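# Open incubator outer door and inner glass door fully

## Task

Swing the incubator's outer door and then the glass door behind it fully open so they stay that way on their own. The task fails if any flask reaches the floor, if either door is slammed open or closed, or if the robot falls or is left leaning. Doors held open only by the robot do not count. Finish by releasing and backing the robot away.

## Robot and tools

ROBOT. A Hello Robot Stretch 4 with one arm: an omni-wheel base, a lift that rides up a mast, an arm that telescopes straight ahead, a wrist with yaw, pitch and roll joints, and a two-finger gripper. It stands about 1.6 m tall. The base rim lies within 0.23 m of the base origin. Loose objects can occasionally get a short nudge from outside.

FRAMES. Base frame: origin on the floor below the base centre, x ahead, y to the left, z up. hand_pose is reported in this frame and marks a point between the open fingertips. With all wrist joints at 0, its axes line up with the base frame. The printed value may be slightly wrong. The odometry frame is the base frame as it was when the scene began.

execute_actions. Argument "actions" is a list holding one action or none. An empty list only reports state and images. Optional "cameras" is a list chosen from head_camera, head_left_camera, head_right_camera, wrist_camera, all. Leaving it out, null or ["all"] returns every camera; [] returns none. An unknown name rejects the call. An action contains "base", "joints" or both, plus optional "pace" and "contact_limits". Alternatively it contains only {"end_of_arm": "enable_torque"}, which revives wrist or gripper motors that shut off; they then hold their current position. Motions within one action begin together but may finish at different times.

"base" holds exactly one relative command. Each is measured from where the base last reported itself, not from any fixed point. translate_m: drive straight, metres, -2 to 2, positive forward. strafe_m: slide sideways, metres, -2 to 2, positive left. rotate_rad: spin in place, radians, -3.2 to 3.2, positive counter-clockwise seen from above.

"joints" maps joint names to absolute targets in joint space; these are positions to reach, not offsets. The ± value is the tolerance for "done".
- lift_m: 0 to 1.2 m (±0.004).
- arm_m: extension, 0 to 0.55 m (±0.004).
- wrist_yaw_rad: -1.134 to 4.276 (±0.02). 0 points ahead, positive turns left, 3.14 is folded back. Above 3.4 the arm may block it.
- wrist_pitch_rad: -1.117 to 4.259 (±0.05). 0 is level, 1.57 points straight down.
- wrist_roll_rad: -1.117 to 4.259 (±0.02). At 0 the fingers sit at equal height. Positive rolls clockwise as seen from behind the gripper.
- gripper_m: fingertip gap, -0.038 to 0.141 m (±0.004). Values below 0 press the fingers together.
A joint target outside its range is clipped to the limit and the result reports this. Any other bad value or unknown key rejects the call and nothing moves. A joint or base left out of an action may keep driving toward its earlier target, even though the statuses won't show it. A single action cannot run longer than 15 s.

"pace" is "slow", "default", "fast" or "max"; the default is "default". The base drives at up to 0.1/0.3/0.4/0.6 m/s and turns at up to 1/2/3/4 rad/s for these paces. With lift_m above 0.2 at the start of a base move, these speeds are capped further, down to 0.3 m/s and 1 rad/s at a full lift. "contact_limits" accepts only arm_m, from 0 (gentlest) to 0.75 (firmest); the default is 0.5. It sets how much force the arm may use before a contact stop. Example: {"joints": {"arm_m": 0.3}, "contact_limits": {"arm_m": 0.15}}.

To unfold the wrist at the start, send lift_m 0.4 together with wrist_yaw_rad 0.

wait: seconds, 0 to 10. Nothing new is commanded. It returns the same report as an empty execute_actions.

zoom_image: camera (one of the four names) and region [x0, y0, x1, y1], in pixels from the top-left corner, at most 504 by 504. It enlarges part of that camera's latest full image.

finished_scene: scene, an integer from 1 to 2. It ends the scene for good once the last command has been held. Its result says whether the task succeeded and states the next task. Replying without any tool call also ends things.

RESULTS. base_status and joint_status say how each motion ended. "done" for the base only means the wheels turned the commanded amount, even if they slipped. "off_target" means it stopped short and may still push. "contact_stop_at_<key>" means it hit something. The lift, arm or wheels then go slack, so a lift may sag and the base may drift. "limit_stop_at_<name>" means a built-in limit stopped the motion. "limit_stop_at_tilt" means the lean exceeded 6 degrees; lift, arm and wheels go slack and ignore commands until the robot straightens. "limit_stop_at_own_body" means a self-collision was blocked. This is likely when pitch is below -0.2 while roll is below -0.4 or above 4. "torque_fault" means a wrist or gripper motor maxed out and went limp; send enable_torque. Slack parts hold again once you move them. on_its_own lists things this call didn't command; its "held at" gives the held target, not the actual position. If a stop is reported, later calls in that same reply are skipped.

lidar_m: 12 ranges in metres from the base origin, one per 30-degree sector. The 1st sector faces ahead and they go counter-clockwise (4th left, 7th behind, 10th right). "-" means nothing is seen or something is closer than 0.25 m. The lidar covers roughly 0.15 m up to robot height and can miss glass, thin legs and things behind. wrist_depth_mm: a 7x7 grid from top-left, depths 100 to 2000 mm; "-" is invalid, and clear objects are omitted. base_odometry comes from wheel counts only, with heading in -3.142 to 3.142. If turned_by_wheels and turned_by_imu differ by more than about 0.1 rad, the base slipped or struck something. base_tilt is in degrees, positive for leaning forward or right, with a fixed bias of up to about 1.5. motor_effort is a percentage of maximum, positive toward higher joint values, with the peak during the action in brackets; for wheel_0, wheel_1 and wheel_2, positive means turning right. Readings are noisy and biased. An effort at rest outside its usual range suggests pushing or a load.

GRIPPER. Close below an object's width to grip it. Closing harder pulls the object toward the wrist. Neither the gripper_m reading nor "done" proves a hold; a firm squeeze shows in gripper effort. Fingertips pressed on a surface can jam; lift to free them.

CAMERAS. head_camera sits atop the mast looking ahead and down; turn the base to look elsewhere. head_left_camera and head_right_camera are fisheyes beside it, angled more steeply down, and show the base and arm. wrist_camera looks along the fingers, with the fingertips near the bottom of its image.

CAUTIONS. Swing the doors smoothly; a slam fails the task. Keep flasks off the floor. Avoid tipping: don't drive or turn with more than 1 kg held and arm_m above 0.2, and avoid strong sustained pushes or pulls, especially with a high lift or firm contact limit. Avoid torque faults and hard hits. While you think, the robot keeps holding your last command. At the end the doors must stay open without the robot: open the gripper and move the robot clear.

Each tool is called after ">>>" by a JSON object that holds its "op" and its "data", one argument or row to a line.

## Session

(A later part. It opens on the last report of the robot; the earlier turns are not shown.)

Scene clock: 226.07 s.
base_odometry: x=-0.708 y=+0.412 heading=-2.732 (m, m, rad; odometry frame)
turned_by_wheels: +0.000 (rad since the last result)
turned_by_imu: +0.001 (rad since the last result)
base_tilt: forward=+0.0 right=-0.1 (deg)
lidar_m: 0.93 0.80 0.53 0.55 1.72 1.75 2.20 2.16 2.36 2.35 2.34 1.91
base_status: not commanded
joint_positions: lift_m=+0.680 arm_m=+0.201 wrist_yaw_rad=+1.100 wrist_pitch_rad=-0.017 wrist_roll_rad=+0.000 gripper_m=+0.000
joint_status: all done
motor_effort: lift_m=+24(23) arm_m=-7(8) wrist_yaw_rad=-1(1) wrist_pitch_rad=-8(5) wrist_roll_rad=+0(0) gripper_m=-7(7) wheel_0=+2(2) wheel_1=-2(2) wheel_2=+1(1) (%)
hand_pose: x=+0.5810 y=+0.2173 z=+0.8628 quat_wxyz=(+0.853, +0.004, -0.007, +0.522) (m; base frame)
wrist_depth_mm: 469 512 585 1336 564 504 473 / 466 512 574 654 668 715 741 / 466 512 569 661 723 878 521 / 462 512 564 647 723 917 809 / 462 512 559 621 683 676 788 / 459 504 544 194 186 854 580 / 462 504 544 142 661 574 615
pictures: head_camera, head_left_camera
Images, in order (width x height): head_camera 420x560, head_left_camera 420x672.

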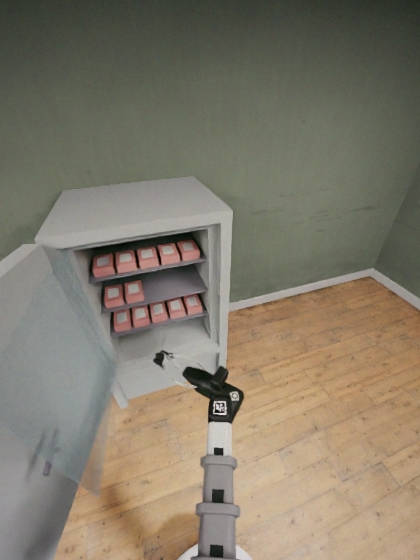

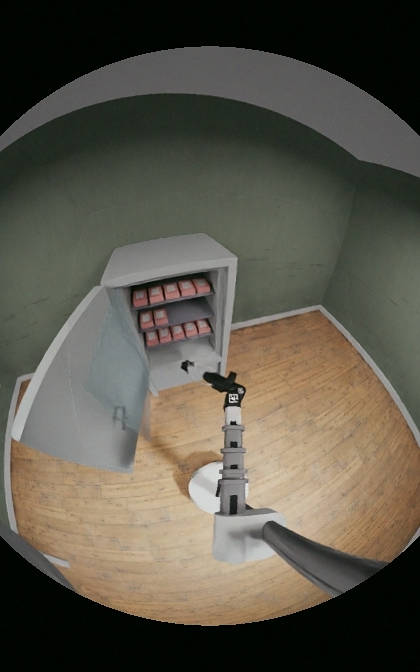

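>>> {"op": "execute_actions", "data": {
  "actions": [
    {"base":{"strafe_m":0.17},"joints":{"wrist_yaw_rad":1.5},"pace":"slow"}
  ],
  "cameras": ["head_camera","head_left_camera","wrist_camera"]
}}

Scene clock: 229.70 s.
base_odometry: x=-0.640 y=+0.256 heading=-2.733 (m, m, rad; odometry frame)
turned_by_wheels: +0.000 (rad since the last result)
turned_by_imu: +0.001 (rad since the last result)
base_tilt: forward=+0.1 right=+0.0 (deg)
lidar_m: 0.86 0.44 0.39 0.37 1.72 1.57 2.24 2.23 2.46 2.52 2.50 1.84
base_status: done
joint_positions: lift_m=+0.680 arm_m=+0.201 wrist_yaw_rad=+1.500 wrist_pitch_rad=-0.017 wrist_roll_rad=+0.000 gripper_m=+0.000
joint_status: all done
motor_effort: lift_m=+23(23) arm_m=-7(7) wrist_yaw_rad=+0(4) wrist_pitch_rad=-7(9) wrist_roll_rad=+0(1) gripper_m=-8(8) wheel_0=-2(5) wheel_1=+0(5) wheel_2=+1(1) (%)
hand_pose: x=+0.4799 y=+0.2815 z=+0.8628 quat_wxyz=(+0.732, +0.006, -0.006, +0.681) (m; base frame)
wrist_depth_mm: 336 342 349 355 364 370 384 / 338 343 349 353 366 373 384 / 338 340 349 357 364 373 382 / 336 342 349 355 366 373 389 / 336 343 347 355 364 370 384 / 336 342 345 193 187 370 382 / 334 343 347 142 364 368 382
pictures: head_camera, head_left_camera, wrist_camera
Images, in order (width x height): head_camera 420x560, head_left_camera 420x672, wrist_camera 616x392.

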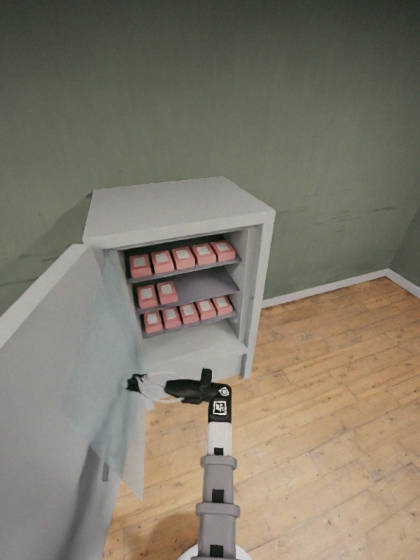

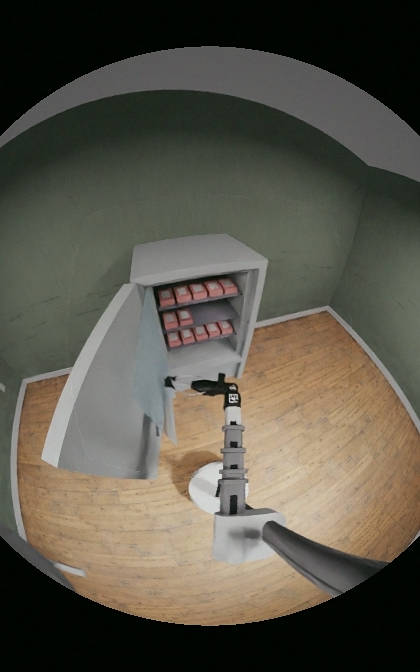

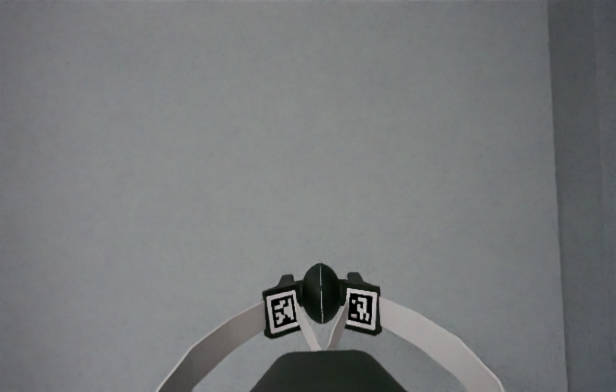

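>>> {"op": "execute_actions", "data": {
  "actions": [
    {"base":{"strafe_m":0.06},"pace":"slow"}
  ],
  "cameras": ["head_camera"]
}}

Scene clock: 231.77 s.
base_odometry: x=-0.617 y=+0.201 heading=-2.735 (m, m, rad; odometry frame)
turned_by_wheels: -0.002 (rad since the last result)
turned_by_imu: -0.007 (rad since the last result)
base_tilt: forward=-0.1 right=-0.1 (deg)
lidar_m: 0.85 0.39 0.33 0.33 1.74 1.55 2.26 2.25 2.46 2.57 2.55 1.84
base_status: done
joint_positions: lift_m=+0.680 arm_m=+0.201 wrist_yaw_rad=+1.494 wrist_pitch_rad=-0.018 wrist_roll_rad=+0.000 gripper_m=+0.000
joint_status: not commanded
on_its_own: wrist_yaw_rad is at rest, and its effort (+15) is outside its rest range (-13 to +13)
motor_effort: lift_m=+23(23) arm_m=-6(7) wrist_yaw_rad=+15(15) wrist_pitch_rad=-4(7) wrist_roll_rad=+1(0) gripper_m=-5(8) wheel_0=-17(16) wheel_1=-1(5) wheel_2=-9(10) (%)
hand_pose: x=+0.4812 y=+0.2809 z=+0.8630 quat_wxyz=(+0.734, +0.006, -0.007, +0.679) (m; base frame)
wrist_depth_mm: 286 293 301 310 317 324 332 / 286 291 301 307 315 324 330 / 286 294 301 307 319 325 330 / 286 296 300 306 315 324 329 / 286 293 300 307 317 324 334 / 287 291 298 193 187 322 329 / 286 293 298 135 315 322 330
pictures: head_camera
Images, in order (width x height): head_camera 420x560.

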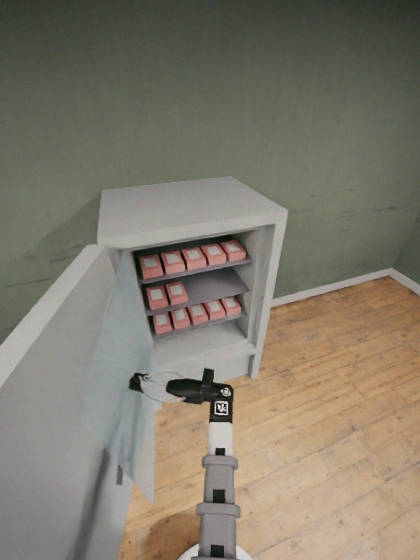

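Resistance: it is at its stop. Back away and verify.

>>> {"op": "execute_actions", "data": {
  "actions": [
    {"base":{"strafe_m":-0.4},"joints":{"arm_m":0}}
  ],
  "cameras": []
}}

>>> {"op": "execute_actions", "data": {
  "actions": [
    {"base":{"translate_m":-0.4}}
  ],
  "cameras": ["head_camera","head_left_camera"]
}}

Scene clock: 235.23 s.
base_odometry: x=-0.775 y=+0.569 heading=-2.734 (m, m, rad; odometry frame)
turned_by_wheels: +0.000 (rad since the last result)
turned_by_imu: +0.001 (rad since the last result)
base_tilt: forward=+0.1 right=-0.2 (deg)
lidar_m: 1.00 0.97 0.70 0.73 1.82 1.92 2.14 2.10 2.31 2.21 2.18 1.97
base_status: done
joint_positions: lift_m=+0.680 arm_m=+0.001 wrist_yaw_rad=+1.500 wrist_pitch_rad=-0.017 wrist_roll_rad=+0.000 gripper_m=+0.000
joint_status: all done
motor_effort: lift_m=+23(23) arm_m=-7(10) wrist_yaw_rad=-2(21) wrist_pitch_rad=-5(6) wrist_roll_rad=+0(0) gripper_m=-8(7) wheel_0=+1(12) wheel_1=+2(9) wheel_2=+1(9) (%)
hand_pose: x=+0.2798 y=+0.2815 z=+0.8630 quat_wxyz=(+0.732, +0.006, -0.006, +0.682) (m; base frame)
wrist_depth_mm: - - - - 1921 1537 1160 / - - 683 691 715 715 741 / - - 676 699 715 732 750 / - - 683 699 715 723 750 / - - 691 691 707 732 732 / - - 676 193 187 723 741 / - - 676 143 707 723 759
pictures: none
No camera images: the call's "cameras" was empty. Leave "cameras" out to get every camera's image.

Scene clock: 238.07 s.
base_odometry: x=-0.408 y=+0.727 heading=-2.735 (m, m, rad; odometry frame)
turned_by_wheels: +0.000 (rad since the last result)
turned_by_imu: +0.003 (rad since the last result)
base_tilt: forward=+0.0 right=+0.1 (deg)
lidar_m: 1.37 0.96 0.83 2.44 1.61 1.76 1.76 1.74 1.89 2.36 2.33 2.48
base_status: done
joint_positions: lift_m=+0.680 arm_m=+0.001 wrist_yaw_rad=+1.500 wrist_pitch_rad=-0.017 wrist_roll_rad=+0.000 gripper_m=+0.000
joint_status: not commanded
motor_effort: lift_m=+23(23) arm_m=-7(7) wrist_yaw_rad=-2(1) wrist_pitch_rad=-5(4) wrist_roll_rad=+0(0) gripper_m=-7(7) wheel_0=-1(5) wheel_1=+0(4) wheel_2=-1(8) (%)
hand_pose: x=+0.2798 y=+0.2815 z=+0.8630 quat_wxyz=(+0.732, +0.006, -0.006, +0.682) (m; base frame)
wrist_depth_mm: - - - - - 1863 1576 / - - - - 691 723 732 / - - - - 699 723 723 / - - - - 699 715 732 / - - - - 699 707 723 / - - - 193 186 707 741 / 1983 - 1808 142 707 723 732
pictures: head_camera, head_left_camera
Images, in order (width x height): head_camera 420x560, head_left_camera 420x672.

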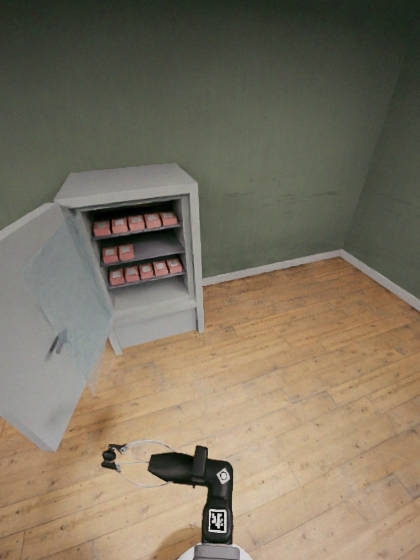

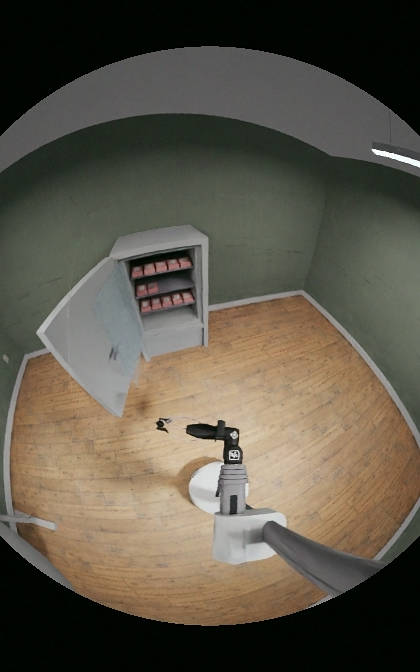

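>>> {"op": "finished_scene", "data": {
  "scene": 1
}}

The scene is finished: the task was done.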